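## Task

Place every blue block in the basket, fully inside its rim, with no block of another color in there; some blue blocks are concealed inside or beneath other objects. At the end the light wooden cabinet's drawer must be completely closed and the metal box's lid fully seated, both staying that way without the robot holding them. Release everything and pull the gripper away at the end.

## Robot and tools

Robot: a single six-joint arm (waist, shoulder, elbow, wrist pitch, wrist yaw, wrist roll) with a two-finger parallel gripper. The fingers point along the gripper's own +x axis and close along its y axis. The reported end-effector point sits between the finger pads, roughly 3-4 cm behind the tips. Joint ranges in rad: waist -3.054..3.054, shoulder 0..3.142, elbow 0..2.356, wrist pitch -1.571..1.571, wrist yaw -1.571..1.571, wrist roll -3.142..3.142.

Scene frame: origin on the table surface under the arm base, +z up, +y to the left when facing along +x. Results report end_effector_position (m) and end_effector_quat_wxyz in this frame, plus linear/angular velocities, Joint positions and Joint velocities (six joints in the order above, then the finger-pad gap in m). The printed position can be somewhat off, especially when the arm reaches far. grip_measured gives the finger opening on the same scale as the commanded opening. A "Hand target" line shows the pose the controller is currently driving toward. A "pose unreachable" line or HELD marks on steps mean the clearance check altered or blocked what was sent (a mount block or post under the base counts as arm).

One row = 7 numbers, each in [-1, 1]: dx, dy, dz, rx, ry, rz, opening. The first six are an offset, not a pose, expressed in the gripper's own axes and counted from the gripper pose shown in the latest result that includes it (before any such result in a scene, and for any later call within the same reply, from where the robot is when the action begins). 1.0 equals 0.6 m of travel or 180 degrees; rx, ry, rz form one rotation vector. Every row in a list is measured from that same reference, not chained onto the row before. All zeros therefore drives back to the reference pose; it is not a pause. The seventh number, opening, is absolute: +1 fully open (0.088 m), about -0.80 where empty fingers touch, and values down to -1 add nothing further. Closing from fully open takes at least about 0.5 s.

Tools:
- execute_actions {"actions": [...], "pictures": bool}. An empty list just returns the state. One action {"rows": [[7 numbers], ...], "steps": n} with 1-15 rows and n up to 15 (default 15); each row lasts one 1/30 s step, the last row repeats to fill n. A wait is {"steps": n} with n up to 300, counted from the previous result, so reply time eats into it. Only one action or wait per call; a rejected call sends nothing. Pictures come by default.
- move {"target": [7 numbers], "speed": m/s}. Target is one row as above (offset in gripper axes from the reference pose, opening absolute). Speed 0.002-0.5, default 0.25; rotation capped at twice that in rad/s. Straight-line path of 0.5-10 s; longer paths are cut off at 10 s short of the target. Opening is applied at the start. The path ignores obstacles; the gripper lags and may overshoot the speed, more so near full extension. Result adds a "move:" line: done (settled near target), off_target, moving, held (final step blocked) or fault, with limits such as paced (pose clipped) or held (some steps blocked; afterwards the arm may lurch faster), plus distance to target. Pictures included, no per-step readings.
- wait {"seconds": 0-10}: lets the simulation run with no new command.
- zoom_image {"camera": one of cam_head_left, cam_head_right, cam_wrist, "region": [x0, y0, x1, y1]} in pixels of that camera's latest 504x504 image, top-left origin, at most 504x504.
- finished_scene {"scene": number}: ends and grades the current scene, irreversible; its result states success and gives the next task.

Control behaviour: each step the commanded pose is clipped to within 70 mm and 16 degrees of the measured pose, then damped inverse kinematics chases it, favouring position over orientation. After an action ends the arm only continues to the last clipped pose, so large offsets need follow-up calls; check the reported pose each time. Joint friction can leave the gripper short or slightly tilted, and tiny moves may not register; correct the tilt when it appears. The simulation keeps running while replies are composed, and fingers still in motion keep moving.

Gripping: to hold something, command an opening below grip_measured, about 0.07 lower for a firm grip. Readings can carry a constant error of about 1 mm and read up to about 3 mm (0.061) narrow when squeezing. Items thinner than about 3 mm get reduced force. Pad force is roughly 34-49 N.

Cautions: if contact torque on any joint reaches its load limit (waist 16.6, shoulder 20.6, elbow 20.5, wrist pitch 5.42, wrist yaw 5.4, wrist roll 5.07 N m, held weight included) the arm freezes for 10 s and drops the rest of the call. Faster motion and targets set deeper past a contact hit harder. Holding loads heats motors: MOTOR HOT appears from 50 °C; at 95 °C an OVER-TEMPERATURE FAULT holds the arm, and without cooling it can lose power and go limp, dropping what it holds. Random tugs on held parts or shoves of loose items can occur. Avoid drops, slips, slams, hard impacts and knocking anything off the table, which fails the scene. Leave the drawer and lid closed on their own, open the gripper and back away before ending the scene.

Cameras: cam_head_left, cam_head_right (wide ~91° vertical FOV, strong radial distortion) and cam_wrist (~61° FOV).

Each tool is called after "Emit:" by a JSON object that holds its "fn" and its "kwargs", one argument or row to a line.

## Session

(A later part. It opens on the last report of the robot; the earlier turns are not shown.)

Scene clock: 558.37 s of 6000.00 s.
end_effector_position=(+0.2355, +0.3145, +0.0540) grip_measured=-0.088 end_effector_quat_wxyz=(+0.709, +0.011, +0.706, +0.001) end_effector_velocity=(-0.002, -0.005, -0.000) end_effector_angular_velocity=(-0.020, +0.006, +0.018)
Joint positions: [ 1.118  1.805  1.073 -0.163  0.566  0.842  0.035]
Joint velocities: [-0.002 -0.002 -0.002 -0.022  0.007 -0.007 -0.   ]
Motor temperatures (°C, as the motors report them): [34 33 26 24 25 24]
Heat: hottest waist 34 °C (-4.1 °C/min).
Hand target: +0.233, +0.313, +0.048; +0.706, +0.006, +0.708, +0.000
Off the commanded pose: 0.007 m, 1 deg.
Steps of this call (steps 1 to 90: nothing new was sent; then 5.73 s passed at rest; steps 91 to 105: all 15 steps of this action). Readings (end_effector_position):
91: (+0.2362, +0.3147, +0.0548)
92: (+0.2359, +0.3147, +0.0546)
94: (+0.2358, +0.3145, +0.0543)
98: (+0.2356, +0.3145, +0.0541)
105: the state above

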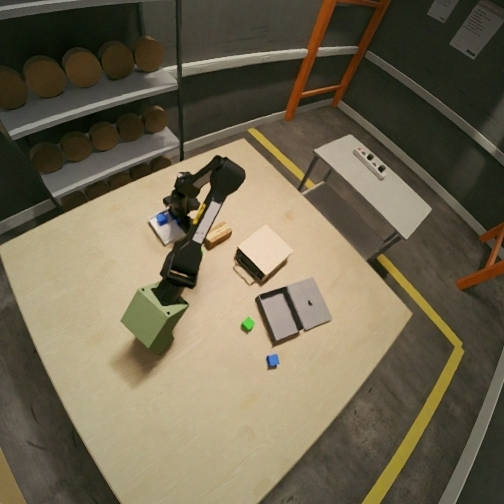

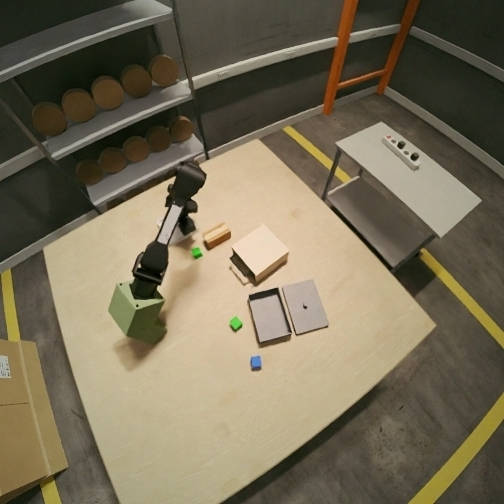

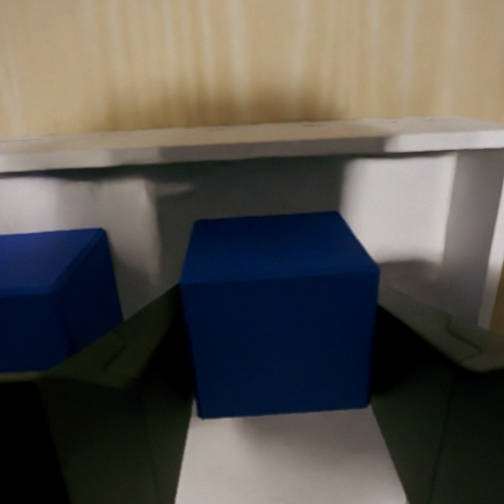

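Contact at z≈0.054. Release and lift.

Emit:
{"fn": "execute_actions", "kwargs": {
  "actions": [
    {"rows": [[0,0,0,0,0,0,-0.12],[0,0,0,0,0,0,-0.06],[0,0,0,0,0,0,0.0],[0,0,0,0,0,0,0.05],[0,0,0,0,0,0,0.1]], "steps": 12}
  ],
  "pictures": false
}}

Emit:
{"fn": "move", "kwargs": {
  "target": [-0.135, 0.0, 0.006, 0, 0, -0.004, 0.1],
  "speed": 0.12
}}

Scene clock: 562.90 s of 6000.00 s.
end_effector_position=(+0.2356, +0.3146, +0.0540) grip_measured=+0.073 end_effector_quat_wxyz=(+0.709, +0.011, +0.705, +0.001) end_effector_velocity=(-0.001, -0.001, -0.000) end_effector_angular_velocity=(+0.005, +0.003, +0.004)
Joint positions: [ 1.118  1.805  1.073 -0.162  0.566  0.842  0.043]
Joint velocities: [-0.002 -0.002 -0.007  0.007 -0.007 -0.007  0.009]
Motor temperatures (°C, as the motors report them): [34 33 26 24 25 24]
Heat: hottest waist 34 °C (-4.0 °C/min).
Hand target: +0.236, +0.315, +0.054; +0.709, +0.011, +0.705, +0.001
Off the commanded pose: 0.000 m, 0 deg.
Steps of this call (steps 1 to 90: nothing new was sent; then 1.13 s passed at rest; steps 91 to 102: all 12 steps of this action). Readings (end_effector_position):
91: (+0.2356, +0.3146, +0.0540)
92: (+0.2356, +0.3146, +0.0540)
94: (+0.2356, +0.3146, +0.0540)
98: (+0.2356, +0.3146, +0.0540)
102: the state above

Scene clock: 564.37 s of 6000.00 s.
end_effector_position=(+0.2337, +0.3100, +0.1293) grip_measured=+0.097 end_effector_quat_wxyz=(+0.705, -0.002, +0.709, -0.003) end_effector_velocity=(-0.001, -0.007, +0.001) end_effector_angular_velocity=(-0.027, +0.008, +0.010)
Joint positions: [ 1.249  1.613  1.082 -0.47   0.65   0.977  0.044]
Joint velocities: [-0.002 -0.007 -0.002 -0.037  0.007  0.007 -0.   ]
Motor temperatures (°C, as the motors report them): [34 33 26 24 25 24]
Heat: hottest waist 34 °C (-4.1 °C/min).
Hand target: +0.239, +0.313, +0.135; +0.709, +0.007, +0.706, -0.003
Off the commanded pose: 0.008 m, 1 deg.
move: done

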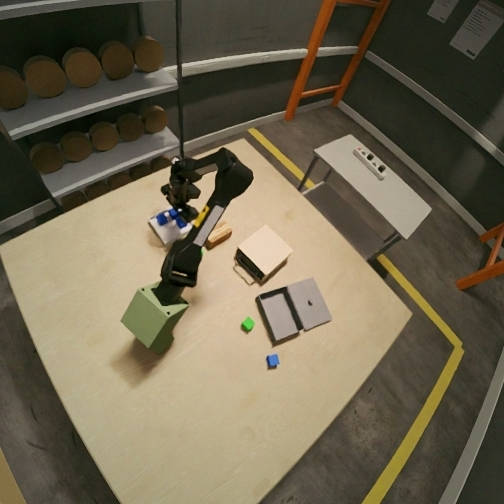

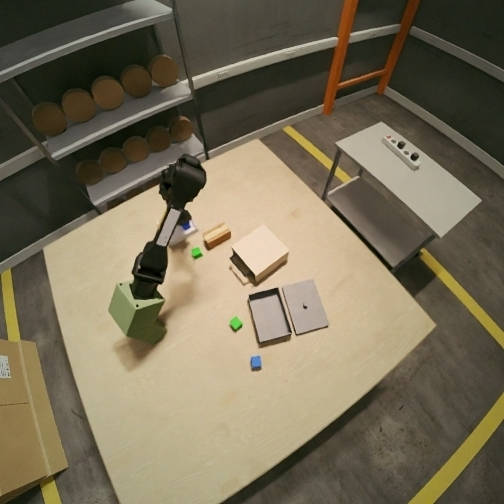

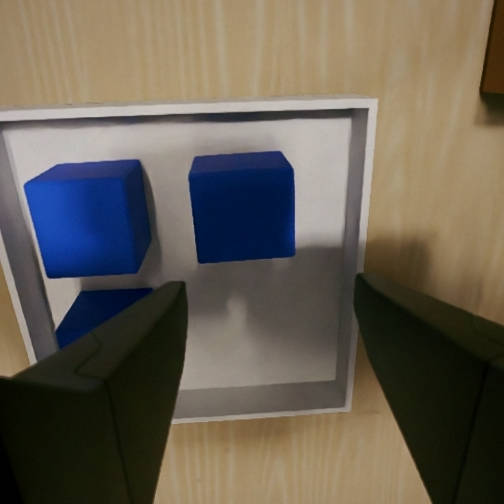

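Emit:
{"fn": "move", "kwargs": {
  "target": [-0.012, -0.517, 0.094, 0, 0, 0.002, 0.1],
  "speed": 0.25
}}

Emit:
{"fn": "move", "kwargs": {
  "target": [-0.005, -0.372, 0.068, 0.107, 0, 0, 0.1],
  "speed": 0.25
}}

Scene clock: 573.50 s of 6000.00 s.
end_effector_position=(+0.2847, +0.0015, +0.1379) grip_measured=+0.097 end_effector_quat_wxyz=(+0.705, -0.002, +0.709, -0.003) end_effector_velocity=(-0.002, -0.002, -0.001) end_effector_angular_velocity=(+0.029, +0.010, +0.011)
Joint positions: [-0.058  0.998  0.561 -0.329 -0.261 -0.021  0.044]
Joint velocities: [-0.032  0.012  0.002 -0.007 -0.051 -0.037 -0.   ]
Motor temperatures (°C, as the motors report them): [34 33 27 24 25 24]
Heat: hottest waist 34 °C (-3.0 °C/min).
Hand target: +0.286, +0.001, +0.137; +0.704, -0.001, +0.710, -0.001
Off the commanded pose: 0.006 m, 0 deg.
After step 90, 4.27 s passed at rest.
move: done

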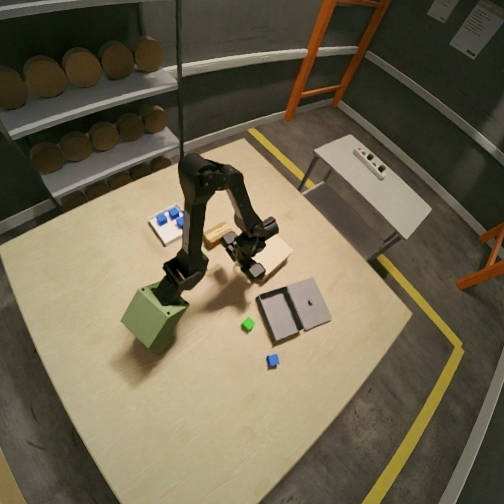

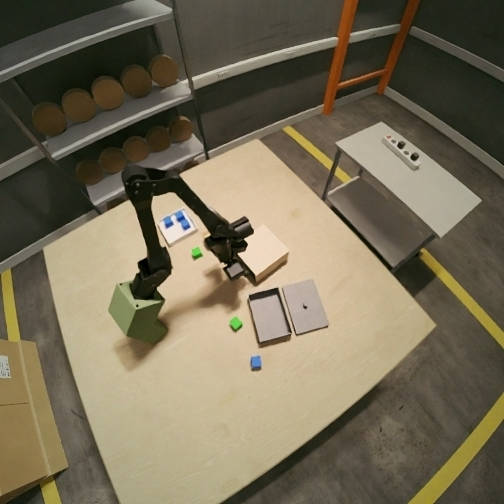

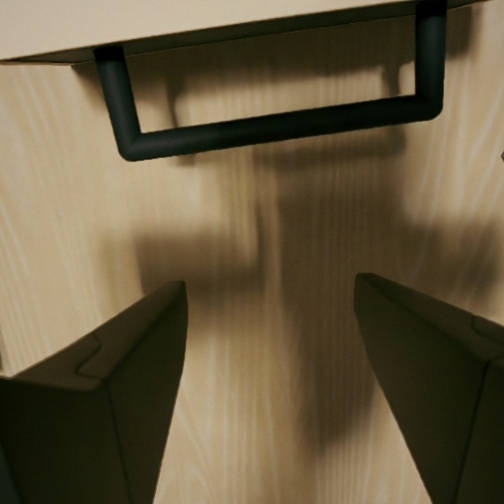

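Scene clock: 575.03 s of 6000.00 s.
end_effector_position=(+0.3247, -0.2181, +0.1427) grip_measured=+0.097 end_effector_quat_wxyz=(+0.695, +0.114, +0.699, -0.122) end_effector_velocity=(-0.002, -0.000, +0.002) end_effector_angular_velocity=(+0.023, +0.003, -0.022)
Joint positions: [-0.776  1.689  1.123 -0.515 -0.707 -0.332  0.044]
Joint velocities: [-0.012  0.012  0.017 -0.037 -0.022 -0.007 -0.   ]
Motor temperatures (°C, as the motors report them): [34 33 27 24 25 24]
Heat: hottest waist 34 °C (-3.1 °C/min).
Hand target: +0.325, -0.221, +0.142; +0.695, +0.116, +0.699, -0.122
Off the commanded pose: 0.004 m, 0 deg.
move: done

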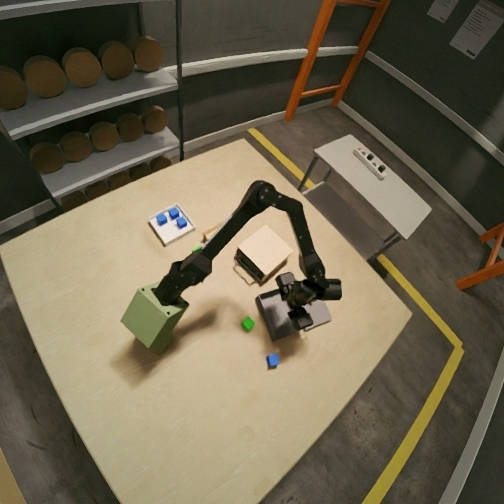

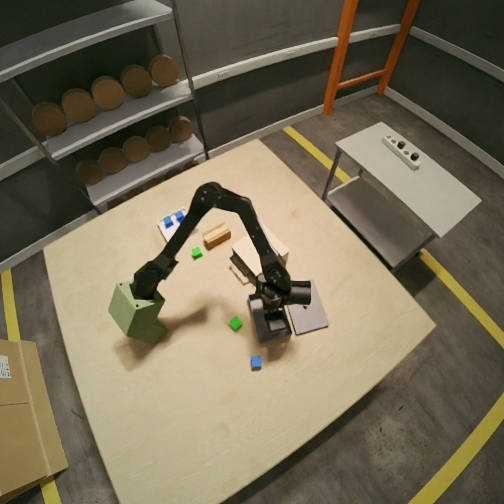

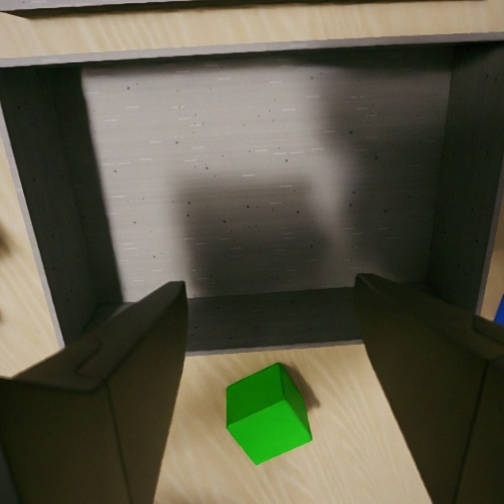

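Emit:
{"fn": "move", "kwargs": {
  "target": [0.045, 0.0, 0.252, 0.001, 0, 0.003, 0.05],
  "speed": 0.2
}}

Scene clock: 580.63 s of 6000.00 s.
end_effector_position=(+0.4683, -0.2667, +0.1203) grip_measured=+0.053 end_effector_quat_wxyz=(+0.699, +0.118, +0.695, -0.121) end_effector_velocity=(+0.003, +0.004, +0.004) end_effector_angular_velocity=(+0.032, +0.013, -0.002)
Joint positions: [-0.659  2.111  1.998 -0.878 -0.66  -0.192  0.042]
Joint velocities: [-0.002  0.022  0.066 -0.081 -0.022 -0.022 -0.   ]
Motor temperatures (°C, as the motors report them): [34 33 27 24 25 24]
Heat: hottest waist 34 °C (-3.0 °C/min).
Hand target: +0.467, -0.269, +0.116; +0.696, +0.119, +0.698, -0.120
Off the commanded pose: 0.005 m, 1 deg.
After step 90, 1.23 s passed at rest.
move: done

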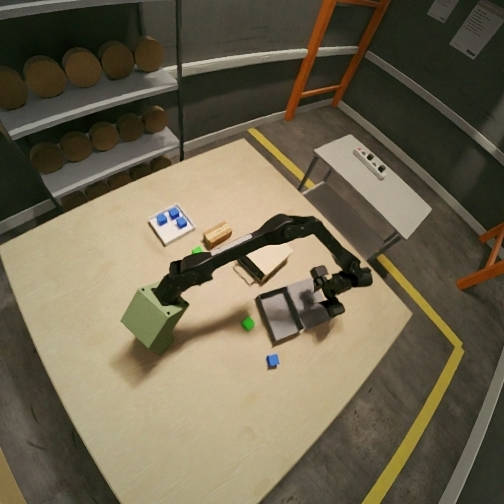

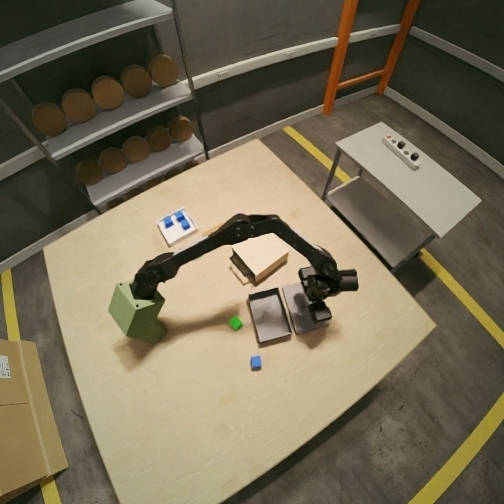

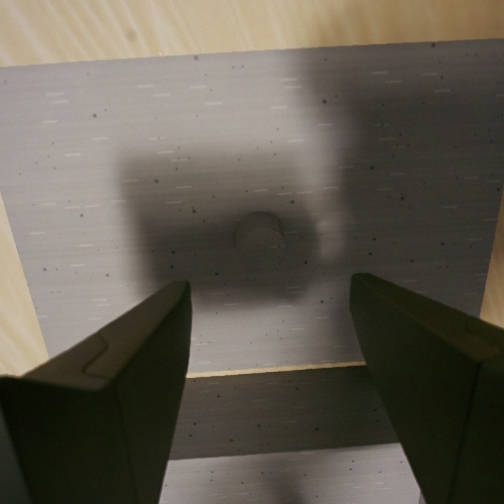

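Emit:
{"fn": "move", "kwargs": {
  "target": [0.068, -0.0078, -0.002, 0.002, 0.004, 0, 0.05],
  "speed": 0.07
}}

Scene clock: 589.60 s of 6000.00 s.
end_effector_position=(+0.4671, -0.2685, +0.0843) grip_measured=+0.053 end_effector_quat_wxyz=(+0.696, +0.120, +0.698, -0.120) end_effector_velocity=(+0.000, +0.005, +0.002) end_effector_angular_velocity=(+0.013, +0.006, +0.016)
Joint positions: [-0.615  2.18   2.006 -0.801 -0.635 -0.151  0.042]
Joint velocities: [ 0.002 -0.007  0.002 -0.022 -0.007 -0.022 -0.   ]
Motor temperatures (°C, as the motors report them): [35 34 27 24 25 24]
Heat: hottest waist 35 °C (+0.0 °C/min).
Hand target: +0.466, -0.271, +0.080; +0.695, +0.121, +0.698, -0.122
Off the commanded pose: 0.006 m, 0 deg.
After step 90, 4.97 s passed at rest.
move: done

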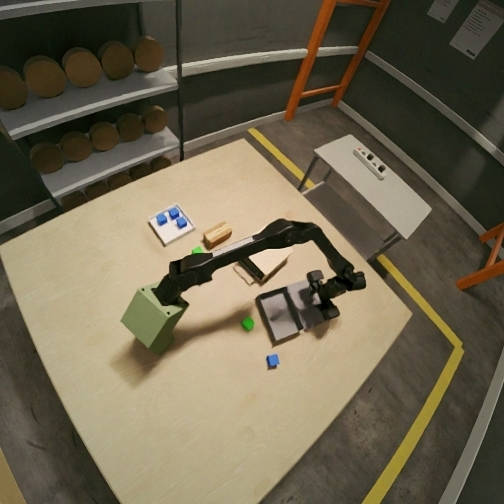

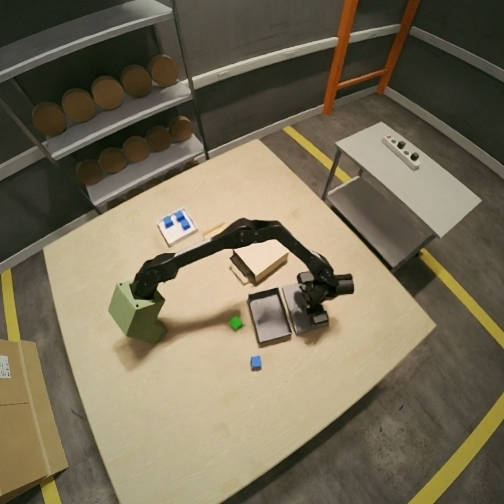

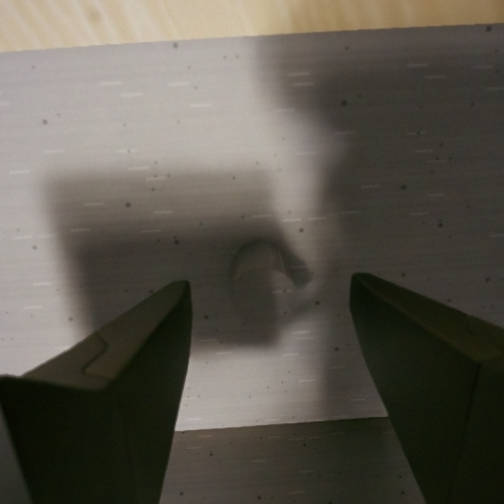

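Emit:
{"fn": "execute_actions", "kwargs": {
  "actions": [
    {"rows": [[0.008,-0.003,0.0,0.0,0.001,0,0.05],[0.010,-0.002,0.001,0.0,0.001,0,0.05],[0.012,-0.002,0.002,0.0,0.001,0,0.05],[0.014,-0.001,0.003,0.0,0.001,0,0.05],[0.016,-0.001,0.0035,0.0,0.001,0,0.05],[0.018,-0.001,0.0035,0.0,0.001,0,0.05],[0.020,-0.001,0.0035,0.0,0.001,0,0.05],[0.022,-0.001,0.0035,0.0,0.001,0,0.05],[0.024,-0.001,0.0035,0.0,0.001,0,0.05],[0.026,-0.001,0.0035,0.0,0.001,0,0.05],[0.028,-0.001,0.0035,0.0,0.001,0,0.05],[0.030,-0.001,0.0035,0.0,0.001,0,0.05],[0.031,-0.001,0.0035,0.0,0.001,0,0.05],[0.032,-0.001,0.0035,0.0,0.001,0,0.05],[0.033,-0.001,0.0035,0.0,0.001,0,0.05]], "steps": 15}
  ],
  "pictures": false
}}

Emit:
{"fn": "execute_actions", "kwargs": {
  "actions": [
    {"steps": 14}
  ]
}}

Scene clock: 598.37 s of 6000.00 s.
end_effector_position=(+0.4697, -0.2671, +0.0719) grip_measured=+0.053 end_effector_quat_wxyz=(+0.696, +0.119, +0.698, -0.118) end_effector_velocity=(-0.005, +0.004, -0.029) end_effector_angular_velocity=(+0.034, +0.011, -0.008)
Joint positions: [-0.595  2.206  2.023 -0.781 -0.626 -0.136  0.042]
Joint velocities: [ 0.032  0.056  0.007  0.037 -0.007  0.022  0.   ]
Motor temperatures (°C, as the motors report them): [36 34 28 24 25 24]
Heat: hottest waist 36 °C (+1.0 °C/min).
Hand target: +0.469, -0.270, +0.065; +0.695, +0.120, +0.699, -0.120
Off the commanded pose: 0.008 m, 0 deg.
Steps of this call (steps 1 to 90: nothing new was sent; then 5.27 s passed at rest; steps 91 to 105: all 15 steps of this action). Readings (end_effector_position):
91: (+0.4670, -0.2687, +0.0841)
92: (+0.4672, -0.2685, +0.0841)
94: (+0.4678, -0.2685, +0.0833)
98: (+0.4697, -0.2678, +0.0800)
105: the state above

Scene clock: 598.83 s of 6000.00 s.
end_effector_position=(+0.4699, -0.2674, +0.0693) grip_measured=+0.053 end_effector_quat_wxyz=(+0.696, +0.119, +0.698, -0.118) end_effector_velocity=(-0.001, +0.001, +0.001) end_effector_angular_velocity=(+0.007, +0.002, -0.013)
Joint positions: [-0.592  2.212  2.025 -0.775 -0.624 -0.132  0.042]
Joint velocities: [-0.002 -0.002 -0.002 -0.007 -0.007  0.007 -0.   ]
Motor temperatures (°C, as the motors report them): [36 34 28 24 25 24]
Heat: hottest waist 36 °C (+1.0 °C/min).
Hand target: +0.469, -0.269, +0.065; +0.695, +0.120, +0.699, -0.120
Off the commanded pose: 0.005 m, 0 deg.
Steps of this call (steps 1 to 14: nothing new was sent). Readings (end_effector_position):
1: (+0.4696, -0.2671, +0.0709)
2: (+0.4694, -0.2670, +0.0703)
4: (+0.4692, -0.2671, +0.0694)
8: (+0.4697, -0.2672, +0.0693)
14: the state above

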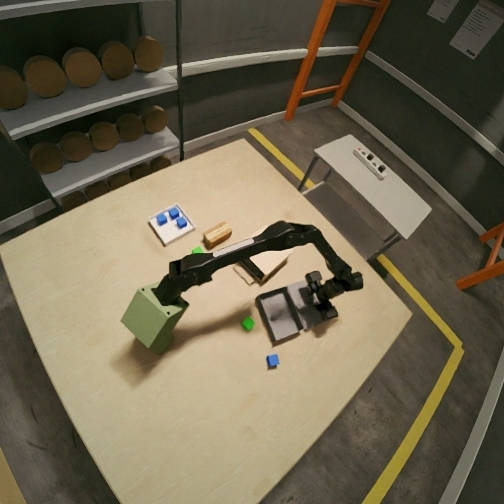

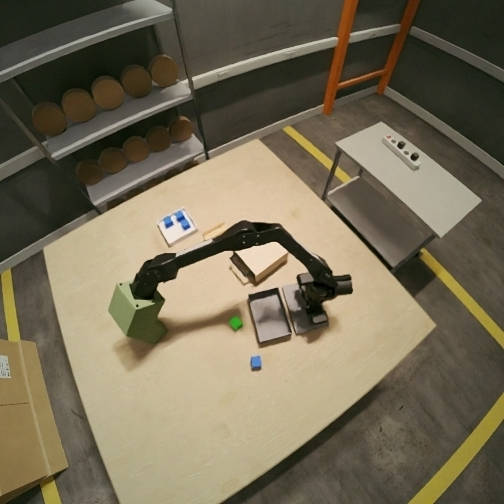

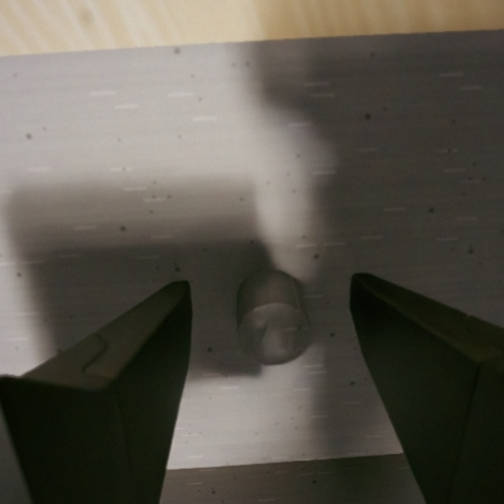

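Emit:
{"fn": "execute_actions", "kwargs": {
  "actions": [
    {"rows": [[0,0,0,0,0,0,-0.05],[0,0,0,0,0,0,-0.15],[0,0,0,0,0,0,-0.25],[0,0,0,0,0,0,-0.33],[0,0,0,0,0,0,-0.39],[0,0,0,0,0,0,-0.43],[0,0,0,0,0,0,-0.46],[0,0,0,0,0,0,-0.49],[0,0,0,0,0,0,-0.52],[0,0,0,0,0,0,-0.55],[0,0,0,0,0,0,-0.58],[0,0,0,0,0,0,-0.6],[0,0,0,0,0,0,-0.62]], "steps": 15}
  ],
  "pictures": false
}}

Emit:
{"fn": "execute_actions", "kwargs": {
  "actions": [
    {"steps": 10}
  ]
}}

Scene clock: 605.63 s of 6000.00 s.
end_effector_position=(+0.4699, -0.2675, +0.0694) grip_measured=-0.491 end_effector_quat_wxyz=(+0.696, +0.119, +0.698, -0.118) end_effector_velocity=(-0.006, -0.000, -0.001) end_effector_angular_velocity=(+0.002, +0.022, -0.010)
Joint positions: [-0.593  2.212  2.025 -0.775 -0.624 -0.132  0.015]
Joint velocities: [-0.002  0.002 -0.002 -0.022  0.007 -0.007 -0.   ]
Motor temperatures (°C, as the motors report them): [37 34 28 24 25 24]
Heat: hottest waist 37 °C (+3.0 °C/min).
Hand target: +0.470, -0.267, +0.069; +0.697, +0.119, +0.698, -0.118
Off the commanded pose: 0.000 m, 0 deg.
Steps of this call (steps 1 to 90: nothing new was sent; then 3.30 s passed at rest; steps 91 to 105: all 15 steps of this action). Readings (end_effector_position):
91: (+0.4699, -0.2674, +0.0693)
92: (+0.4699, -0.2674, +0.0693)
94: (+0.4699, -0.2674, +0.0693)
98: (+0.4699, -0.2674, +0.0693)
105: the state above

Scene clock: 605.97 s of 6000.00 s.
end_effector_position=(+0.4699, -0.2675, +0.0694) grip_measured=-0.491 end_effector_quat_wxyz=(+0.696, +0.119, +0.698, -0.118) end_effector_velocity=(+0.002, -0.002, +0.004) end_effector_angular_velocity=(-0.003, -0.013, +0.039)
Joint positions: [-0.593  2.212  2.025 -0.775 -0.624 -0.132  0.015]
Joint velocities: [-0.007 -0.007 -0.002  0.007 -0.007 -0.037  0.   ]
Motor temperatures (°C, as the motors report them): [37 35 28 24 25 24]
Heat: hottest waist 37 °C (+3.0 °C/min).
Hand target: +0.470, -0.267, +0.069; +0.697, +0.119, +0.698, -0.118
Off the commanded pose: 0.000 m, 0 deg.
Steps of this call (steps 1 to 10: nothing new was sent). Readings (end_effector_position):
1: (+0.4699, -0.2675, +0.0694)
2: (+0.4699, -0.2675, +0.0694)
4: (+0.4699, -0.2675, +0.0694)
8: (+0.4699, -0.2675, +0.0694)
10: the state above

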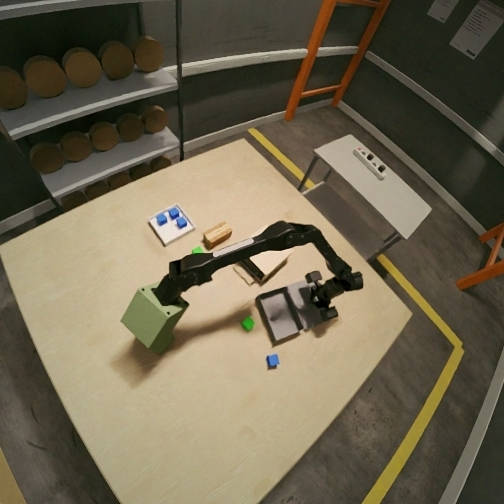

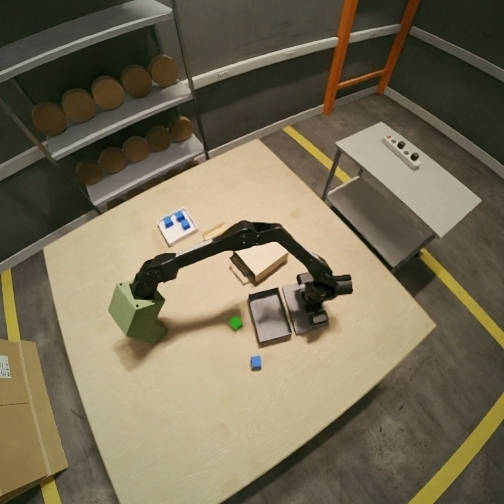

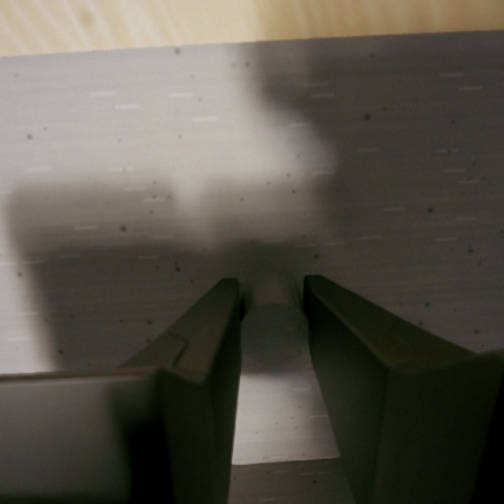

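Emit:
{"fn": "move", "kwargs": {
  "target": [-0.13, 0.0, 0.008, -0.003, -0.005, 0, -0.62],
  "speed": 0.08
}}

Scene clock: 613.43 s of 6000.00 s.
end_effector_position=(+0.4655, -0.2694, +0.1344) grip_measured=-0.491 end_effector_quat_wxyz=(+0.692, +0.126, +0.701, -0.118) end_effector_velocity=(-0.004, +0.001, +0.003) end_effector_angular_velocity=(+0.010, +0.009, +0.003)
Joint positions: [-0.687  2.121  2.053 -0.971 -0.681 -0.234  0.015]
Joint velocities: [-0.007 -0.002 -0.002 -0.022 -0.007 -0.022 -0.   ]
Motor temperatures (°C, as the motors report them): [38 36 28 24 25 24]
Heat: hottest waist 38 °C (+4.0 °C/min).
Hand target: +0.474, -0.269, +0.147; +0.702, +0.115, +0.693, -0.116
Off the commanded pose: 0.016 m, 2 deg.
After step 90, 3.07 s passed at rest.
move: off_target

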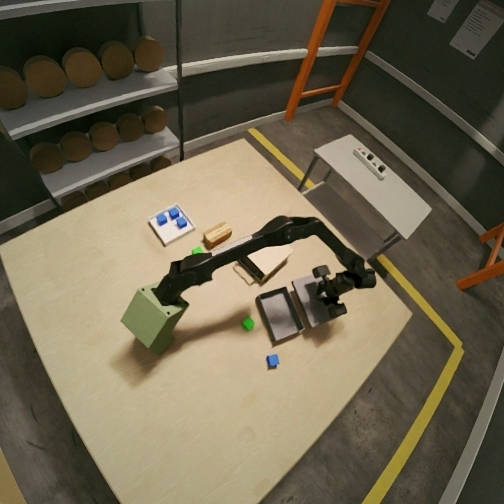

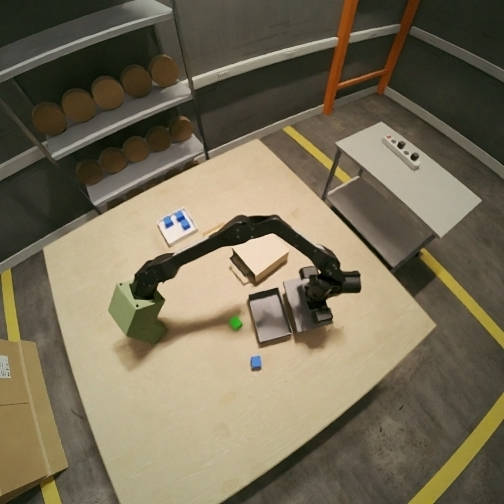

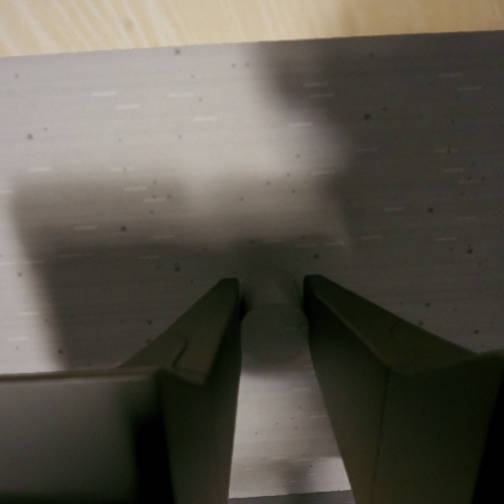

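Emit:
{"fn": "move", "kwargs": {
  "target": [-0.0175, -0.0062, -0.2452, 0.0018, -0.0017, -0.0043, -0.62],
  "speed": 0.12
}}

Scene clock: 629.73 s of 6000.00 s.
end_effector_position=(+0.3247, -0.2225, +0.1410) grip_measured=-0.491 end_effector_quat_wxyz=(+0.687, +0.128, +0.704, -0.125) end_effector_velocity=(-0.003, +0.003, +0.004) end_effector_angular_velocity=(+0.004, -0.002, -0.003)
Joint positions: [-0.782  1.724  1.165 -0.559 -0.715 -0.336  0.015]
Joint velocities: [-0.007 -0.017 -0.017 -0.007 -0.007 -0.007  0.   ]
Motor temperatures (°C, as the motors report them): [39 39 29 24 25 24]
Heat: hottest waist 39 °C (+5.1 °C/min).
Hand target: +0.326, -0.223, +0.146; +0.692, +0.122, +0.700, -0.125
Off the commanded pose: 0.006 m, 1 deg.
After step 90, 11.60 s passed at rest.
move: done

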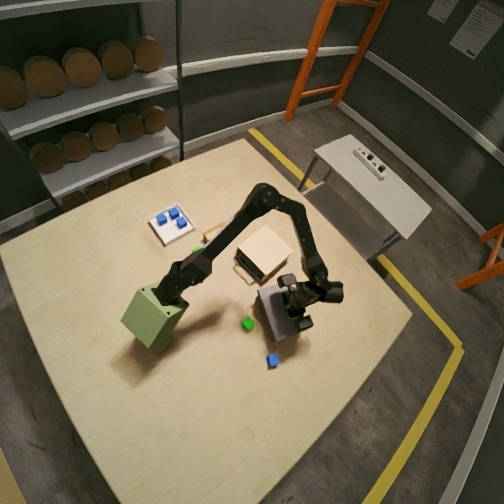

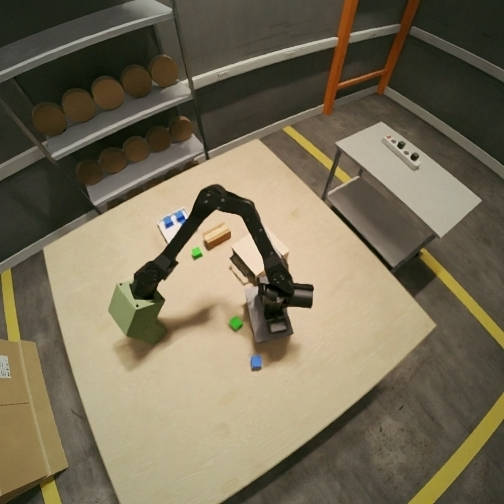

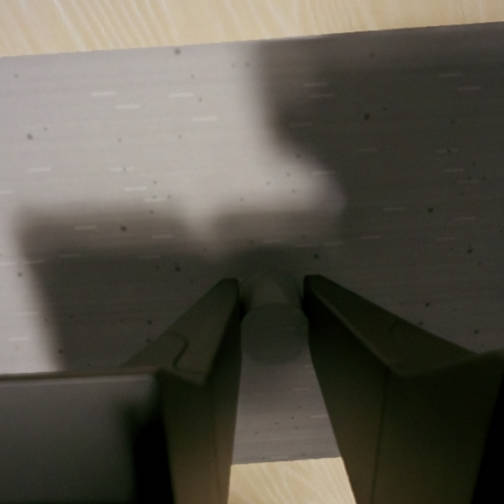

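Emit:
{"fn": "move", "kwargs": {
  "target": [0.040, -0.0006, 0.0017, -0.0024, -0.0048, -0.0014, -0.62],
  "speed": 0.04
}}

Scene clock: 641.50 s of 6000.00 s.
end_effector_position=(+0.3295, -0.2217, +0.1195) grip_measured=-0.491 end_effector_quat_wxyz=(+0.696, +0.119, +0.698, -0.120) end_effector_velocity=(+0.004, +0.001, +0.000) end_effector_angular_velocity=(+0.002, -0.011, +0.017)
Joint positions: [-0.733  1.754  1.139 -0.437 -0.698 -0.281  0.015]
Joint velocities: [ 0.002 -0.002  0.002  0.007 -0.007 -0.007  0.   ]
Motor temperatures (°C, as the motors report them): [39 39 28 24 25 24]
Heat: hottest waist 39 °C (+5.0 °C/min).
Hand target: +0.325, -0.223, +0.117; +0.693, +0.123, +0.699, -0.124
Off the commanded pose: 0.005 m, 1 deg.
After step 90, 7.83 s passed at rest.
move: done

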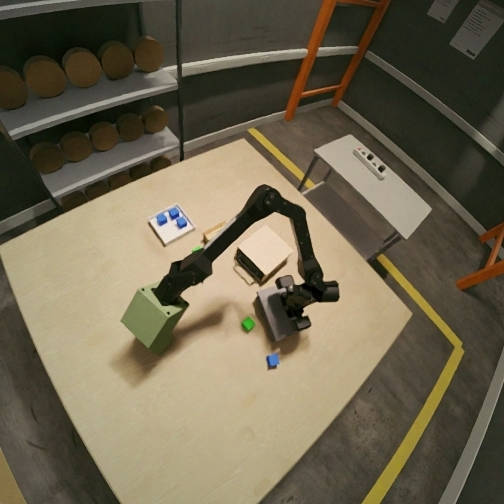

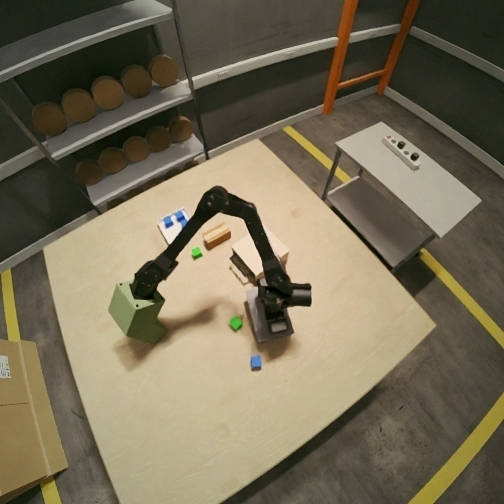

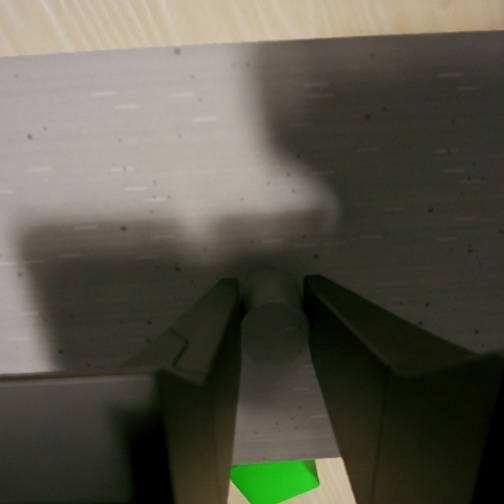

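Emit:
{"fn": "execute_actions", "kwargs": {
  "actions": [
    {"rows": [[0.0045,-0.005,-0.005,0.0037,0.001,-0.001,-0.62],[0.005,-0.0055,-0.0045,0.0037,0.0005,-0.0014,-0.62],[0.0055,-0.006,-0.004,0.0037,0.0,-0.0018,-0.62],[0.006,-0.0061,-0.0037,0.0037,-0.0003,-0.0018,-0.62],[0.0065,-0.0061,-0.0037,0.0037,-0.0003,-0.0018,-0.62],[0.007,-0.0061,-0.0037,0.0037,-0.0003,-0.0018,-0.62],[0.0075,-0.0061,-0.0037,0.0037,-0.0003,-0.0018,-0.62],[0.008,-0.0061,-0.0037,0.0037,-0.0003,-0.0018,-0.62],[0.0085,-0.0061,-0.0037,0.0037,-0.0003,-0.0018,-0.62],[0.009,-0.0061,-0.0037,0.0037,-0.0003,-0.0018,-0.62],[0.0095,-0.0061,-0.0037,0.0037,-0.0003,-0.0018,-0.62],[0.010,-0.0061,-0.0037,0.0037,-0.0003,-0.0018,-0.62]], "steps": 15}
  ],
  "pictures": false
}}

Emit:
{"fn": "execute_actions", "kwargs": {
  "actions": [
    {"steps": 10}
  ],
  "pictures": false
}}

Scene clock: 660.83 s of 6000.00 s.
end_effector_position=(+0.3306, -0.2230, +0.1159) grip_measured=-0.491 end_effector_quat_wxyz=(+0.699, +0.117, +0.695, -0.121) end_effector_velocity=(-0.005, +0.003, -0.003) end_effector_angular_velocity=(+0.017, +0.010, -0.005)
Joint positions: [-0.727  1.762  1.135 -0.411 -0.694 -0.268  0.015]
Joint velocities: [ 0.002  0.007 -0.007 -0.007 -0.007 -0.007 -0.   ]
Motor temperatures (°C, as the motors report them): [37 36 27 24 25 24]
Heat: hottest waist 37 °C (+0.0 °C/min).
Hand target: +0.326, -0.224, +0.113; +0.696, +0.121, +0.697, -0.126
Off the commanded pose: 0.005 m, 1 deg.
Steps of this call (steps 1 to 90: nothing new was sent; then 15.83 s passed at rest; steps 91 to 105: all 15 steps of this action). Readings (end_effector_position):
91: (+0.3298, -0.2218, +0.1192)
92: (+0.3299, -0.2220, +0.1190)
94: (+0.3302, -0.2224, +0.1188)
98: (+0.3306, -0.2230, +0.1180)
105: the state above

Scene clock: 661.17 s of 6000.00 s.
end_effector_position=(+0.3307, -0.2231, +0.1157) grip_measured=-0.491 end_effector_quat_wxyz=(+0.699, +0.117, +0.695, -0.121) end_effector_velocity=(-0.000, +0.003, -0.000) end_effector_angular_velocity=(+0.011, +0.001, +0.019)
Joint positions: [-0.727  1.762  1.135 -0.409 -0.693 -0.267  0.015]
Joint velocities: [ 0.002 -0.002 -0.002 -0.007 -0.007 -0.022 -0.   ]
Motor temperatures (°C, as the motors report them): [37 36 27 24 25 24]
Heat: hottest waist 37 °C (+0.0 °C/min).
Hand target: +0.326, -0.224, +0.114; +0.696, +0.121, +0.697, -0.126
Off the commanded pose: 0.005 m, 1 deg.
Steps of this call (steps 1 to 10: nothing new was sent). Readings (end_effector_position):
1: (+0.3306, -0.2230, +0.1159)
2: (+0.3306, -0.2229, +0.1157)
4: (+0.3306, -0.2230, +0.1157)
8: (+0.3307, -0.2231, +0.1157)
10: the state above

Emit:
{"fn": "execute_actions", "kwargs": {
  "actions": [
    {"rows": [[0.004,-0.0045,-0.0064,0.0041,0.0022,-0.0008,-0.62],[0.005,-0.0045,-0.0064,0.0041,0.0022,-0.0008,-0.62],[0.006,-0.0045,-0.0064,0.0041,0.0022,-0.0008,-0.62],[0.007,-0.0045,-0.0064,0.0041,0.0022,-0.0008,-0.62],[0.008,-0.0045,-0.0064,0.0041,0.0022,-0.0008,-0.62],[0.009,-0.0045,-0.0064,0.0041,0.0022,-0.0008,-0.62],[0.010,-0.0045,-0.0064,0.0041,0.0022,-0.0008,-0.62],[0.011,-0.0045,-0.0064,0.0041,0.0022,-0.0008,-0.62],[0.012,-0.0045,-0.0064,0.0041,0.0022,-0.0008,-0.62],[0.013,-0.0045,-0.0064,0.0041,0.0022,-0.0008,-0.62],[0.014,-0.0045,-0.0064,0.0041,0.0022,-0.0008,-0.62],[0.015,-0.0045,-0.0064,0.0041,0.0022,-0.0008,-0.62],[0.016,-0.0045,-0.0064,0.0041,0.0022,-0.0008,-0.62],[0.017,-0.0045,-0.0064,0.0041,0.0022,-0.0008,-0.62],[0.018,-0.0045,-0.0064,0.0041,0.0022,-0.0008,-0.62]], "steps": 15}
  ],
  "pictures": false
}}

Emit:
{"fn": "execute_actions", "kwargs": {
  "actions": [
    {"steps": 10}
  ]
}}

Scene clock: 675.80 s of 6000.00 s.
end_effector_position=(+0.3308, -0.2232, +0.1092) grip_measured=-0.491 end_effector_quat_wxyz=(+0.700, +0.116, +0.694, -0.121) end_effector_velocity=(-0.002, +0.001, -0.016) end_effector_angular_velocity=(+0.010, +0.004, +0.000)
Joint positions: [-0.715  1.776  1.132 -0.382 -0.687 -0.253  0.015]
Joint velocities: [ 0.027  0.037 -0.007  0.051  0.007  0.022 -0.   ]
Motor temperatures (°C, as the motors report them): [37 35 27 24 25 24]
Heat: hottest waist 37 °C (-1.0 °C/min).
Hand target: +0.326, -0.224, +0.105; +0.696, +0.121, +0.696, -0.126
Off the commanded pose: 0.006 m, 1 deg.
Steps of this call (steps 1 to 90: nothing new was sent; then 11.13 s passed at rest; steps 91 to 105: all 15 steps of this action). Readings (end_effector_position):
91: (+0.3307, -0.2232, +0.1156)
92: (+0.3308, -0.2231, +0.1155)
94: (+0.3309, -0.2233, +0.1151)
98: (+0.3309, -0.2233, +0.1132)
105: the state above

Scene clock: 676.13 s of 6000.00 s.
end_effector_position=(+0.3308, -0.2232, +0.1073) grip_measured=-0.491 end_effector_quat_wxyz=(+0.700, +0.117, +0.694, -0.121) end_effector_velocity=(-0.001, +0.001, +0.001) end_effector_angular_velocity=(+0.007, +0.000, +0.001)
Joint positions: [-0.711  1.78   1.131 -0.374 -0.686 -0.249  0.015]
Joint velocities: [-0.002 -0.002 -0.002 -0.007 -0.007 -0.007 -0.   ]
Motor temperatures (°C, as the motors report them): [37 35 27 24 25 24]
Heat: hottest waist 37 °C (-1.0 °C/min).
Hand target: +0.326, -0.224, +0.105; +0.696, +0.121, +0.696, -0.126
Off the commanded pose: 0.005 m, 1 deg.
Steps of this call (steps 1 to 10: nothing new was sent). Readings (end_effector_position):
1: (+0.3308, -0.2231, +0.1086)
2: (+0.3307, -0.2231, +0.1081)
4: (+0.3306, -0.2230, +0.1075)
8: (+0.3307, -0.2231, +0.1073)
10: the state above

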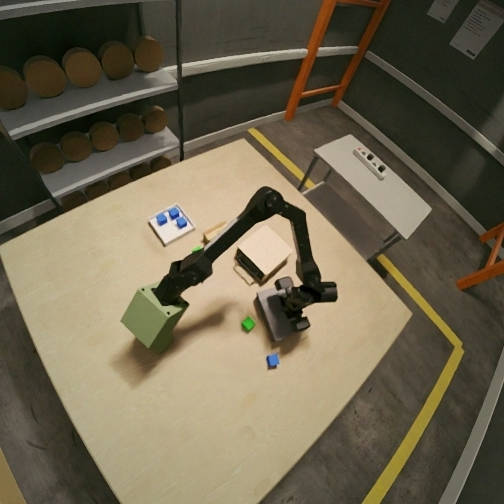

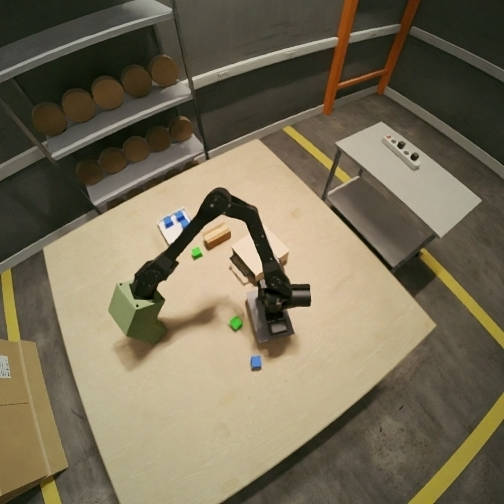

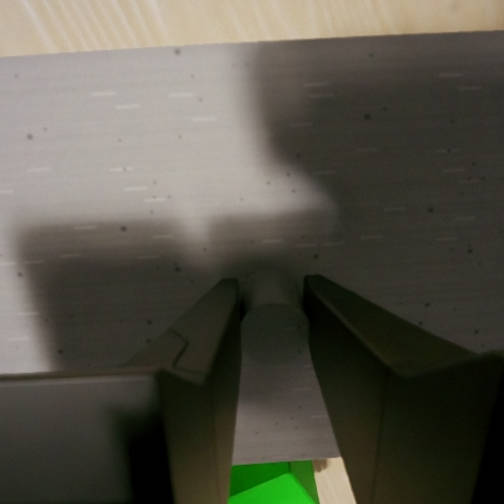

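Emit:
{"fn": "execute_actions", "kwargs": {
  "actions": [
    {"rows": [[0.005,-0.0045,-0.0066,0.0041,0.003,-0.0008,-0.62],[0.0065,-0.0045,-0.0066,0.0041,0.003,-0.0008,-0.62],[0.008,-0.0045,-0.0066,0.0041,0.003,-0.0008,-0.62],[0.0095,-0.0045,-0.0066,0.0041,0.003,-0.0008,-0.62],[0.011,-0.0045,-0.0066,0.0041,0.003,-0.0008,-0.62],[0.0125,-0.0045,-0.0066,0.0041,0.003,-0.0008,-0.62],[0.014,-0.0045,-0.0066,0.0041,0.003,-0.0008,-0.62],[0.015,-0.0045,-0.0066,0.0041,0.003,-0.0008,-0.62],[0.016,-0.0045,-0.0066,0.0041,0.003,-0.0008,-0.62],[0.017,-0.0045,-0.0066,0.0041,0.003,-0.0008,-0.62],[0.018,-0.0045,-0.0066,0.0041,0.003,-0.0008,-0.62],[0.019,-0.0045,-0.0066,0.0041,0.003,-0.0008,-0.62],[0.020,-0.0045,-0.0066,0.0041,0.003,-0.0008,-0.62],[0.021,-0.0045,-0.0066,0.0041,0.003,-0.0008,-0.62],[0.022,-0.0045,-0.0066,0.0041,0.003,-0.0008,-0.62]], "steps": 15}
  ],
  "pictures": false
}}

Emit:
{"fn": "execute_actions", "kwargs": {
  "actions": [
    {"steps": 12}
  ]
}}

Scene clock: 685.93 s of 6000.00 s.
end_effector_position=(+0.3307, -0.2232, +0.0987) grip_measured=-0.491 end_effector_quat_wxyz=(+0.699, +0.117, +0.695, -0.121) end_effector_velocity=(+0.002, -0.002, -0.004) end_effector_angular_velocity=(-0.005, -0.024, -0.000)
Joint positions: [-0.696  1.8    1.131 -0.345 -0.677 -0.232  0.015]
Joint velocities: [ 0.002  0.007 -0.012  0.051 -0.007  0.022 -0.   ]
Motor temperatures (°C, as the motors report them): [37 34 27 24 25 24]
Heat: hottest waist 37 °C (-2.0 °C/min).
Hand target: +0.326, -0.224, +0.094; +0.695, +0.121, +0.697, -0.126
Off the commanded pose: 0.007 m, 1 deg.
Steps of this call (steps 1 to 90: nothing new was sent; then 6.30 s passed at rest; steps 91 to 105: all 15 steps of this action). Readings (end_effector_position):
91: (+0.3306, -0.2232, +0.1070)
92: (+0.3307, -0.2232, +0.1068)
94: (+0.3306, -0.2233, +0.1059)
98: (+0.3306, -0.2232, +0.1029)
105: the state above

Scene clock: 686.33 s of 6000.00 s.
end_effector_position=(+0.3306, -0.2233, +0.0986) grip_measured=-0.491 end_effector_quat_wxyz=(+0.699, +0.118, +0.694, -0.122) end_effector_velocity=(-0.003, -0.002, +0.001) end_effector_angular_velocity=(-0.017, +0.016, -0.014)
Joint positions: [-0.696  1.8    1.129 -0.342 -0.677 -0.228  0.015]
Joint velocities: [-0.002 -0.002 -0.002 -0.007  0.022  0.007 -0.   ]
Motor temperatures (°C, as the motors report them): [37 34 27 24 25 24]
Heat: hottest waist 37 °C (-2.0 °C/min).
Hand target: +0.326, -0.224, +0.094; +0.695, +0.121, +0.697, -0.126
Off the commanded pose: 0.006 m, 1 deg.
Steps of this call (steps 1 to 12: nothing new was sent). Readings (end_effector_position):
1: (+0.3307, -0.2232, +0.0987)
2: (+0.3306, -0.2232, +0.0987)
4: (+0.3307, -0.2233, +0.0986)
8: (+0.3307, -0.2233, +0.0986)
12: the state above

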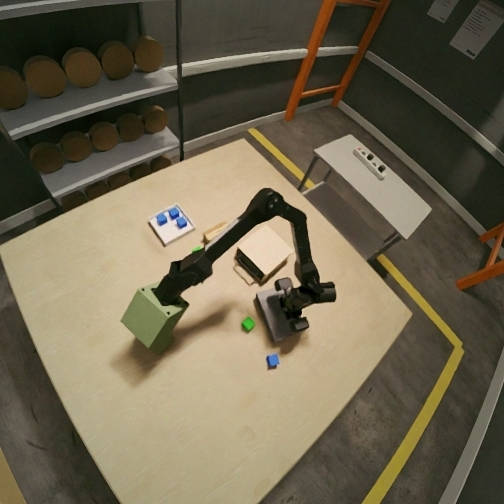

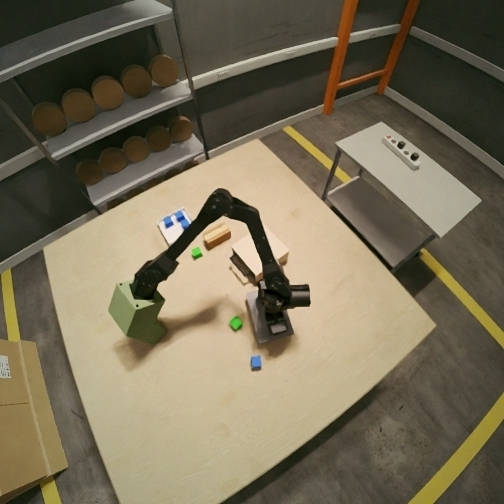

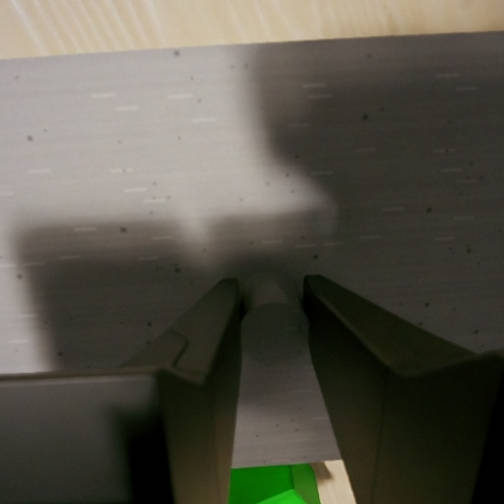

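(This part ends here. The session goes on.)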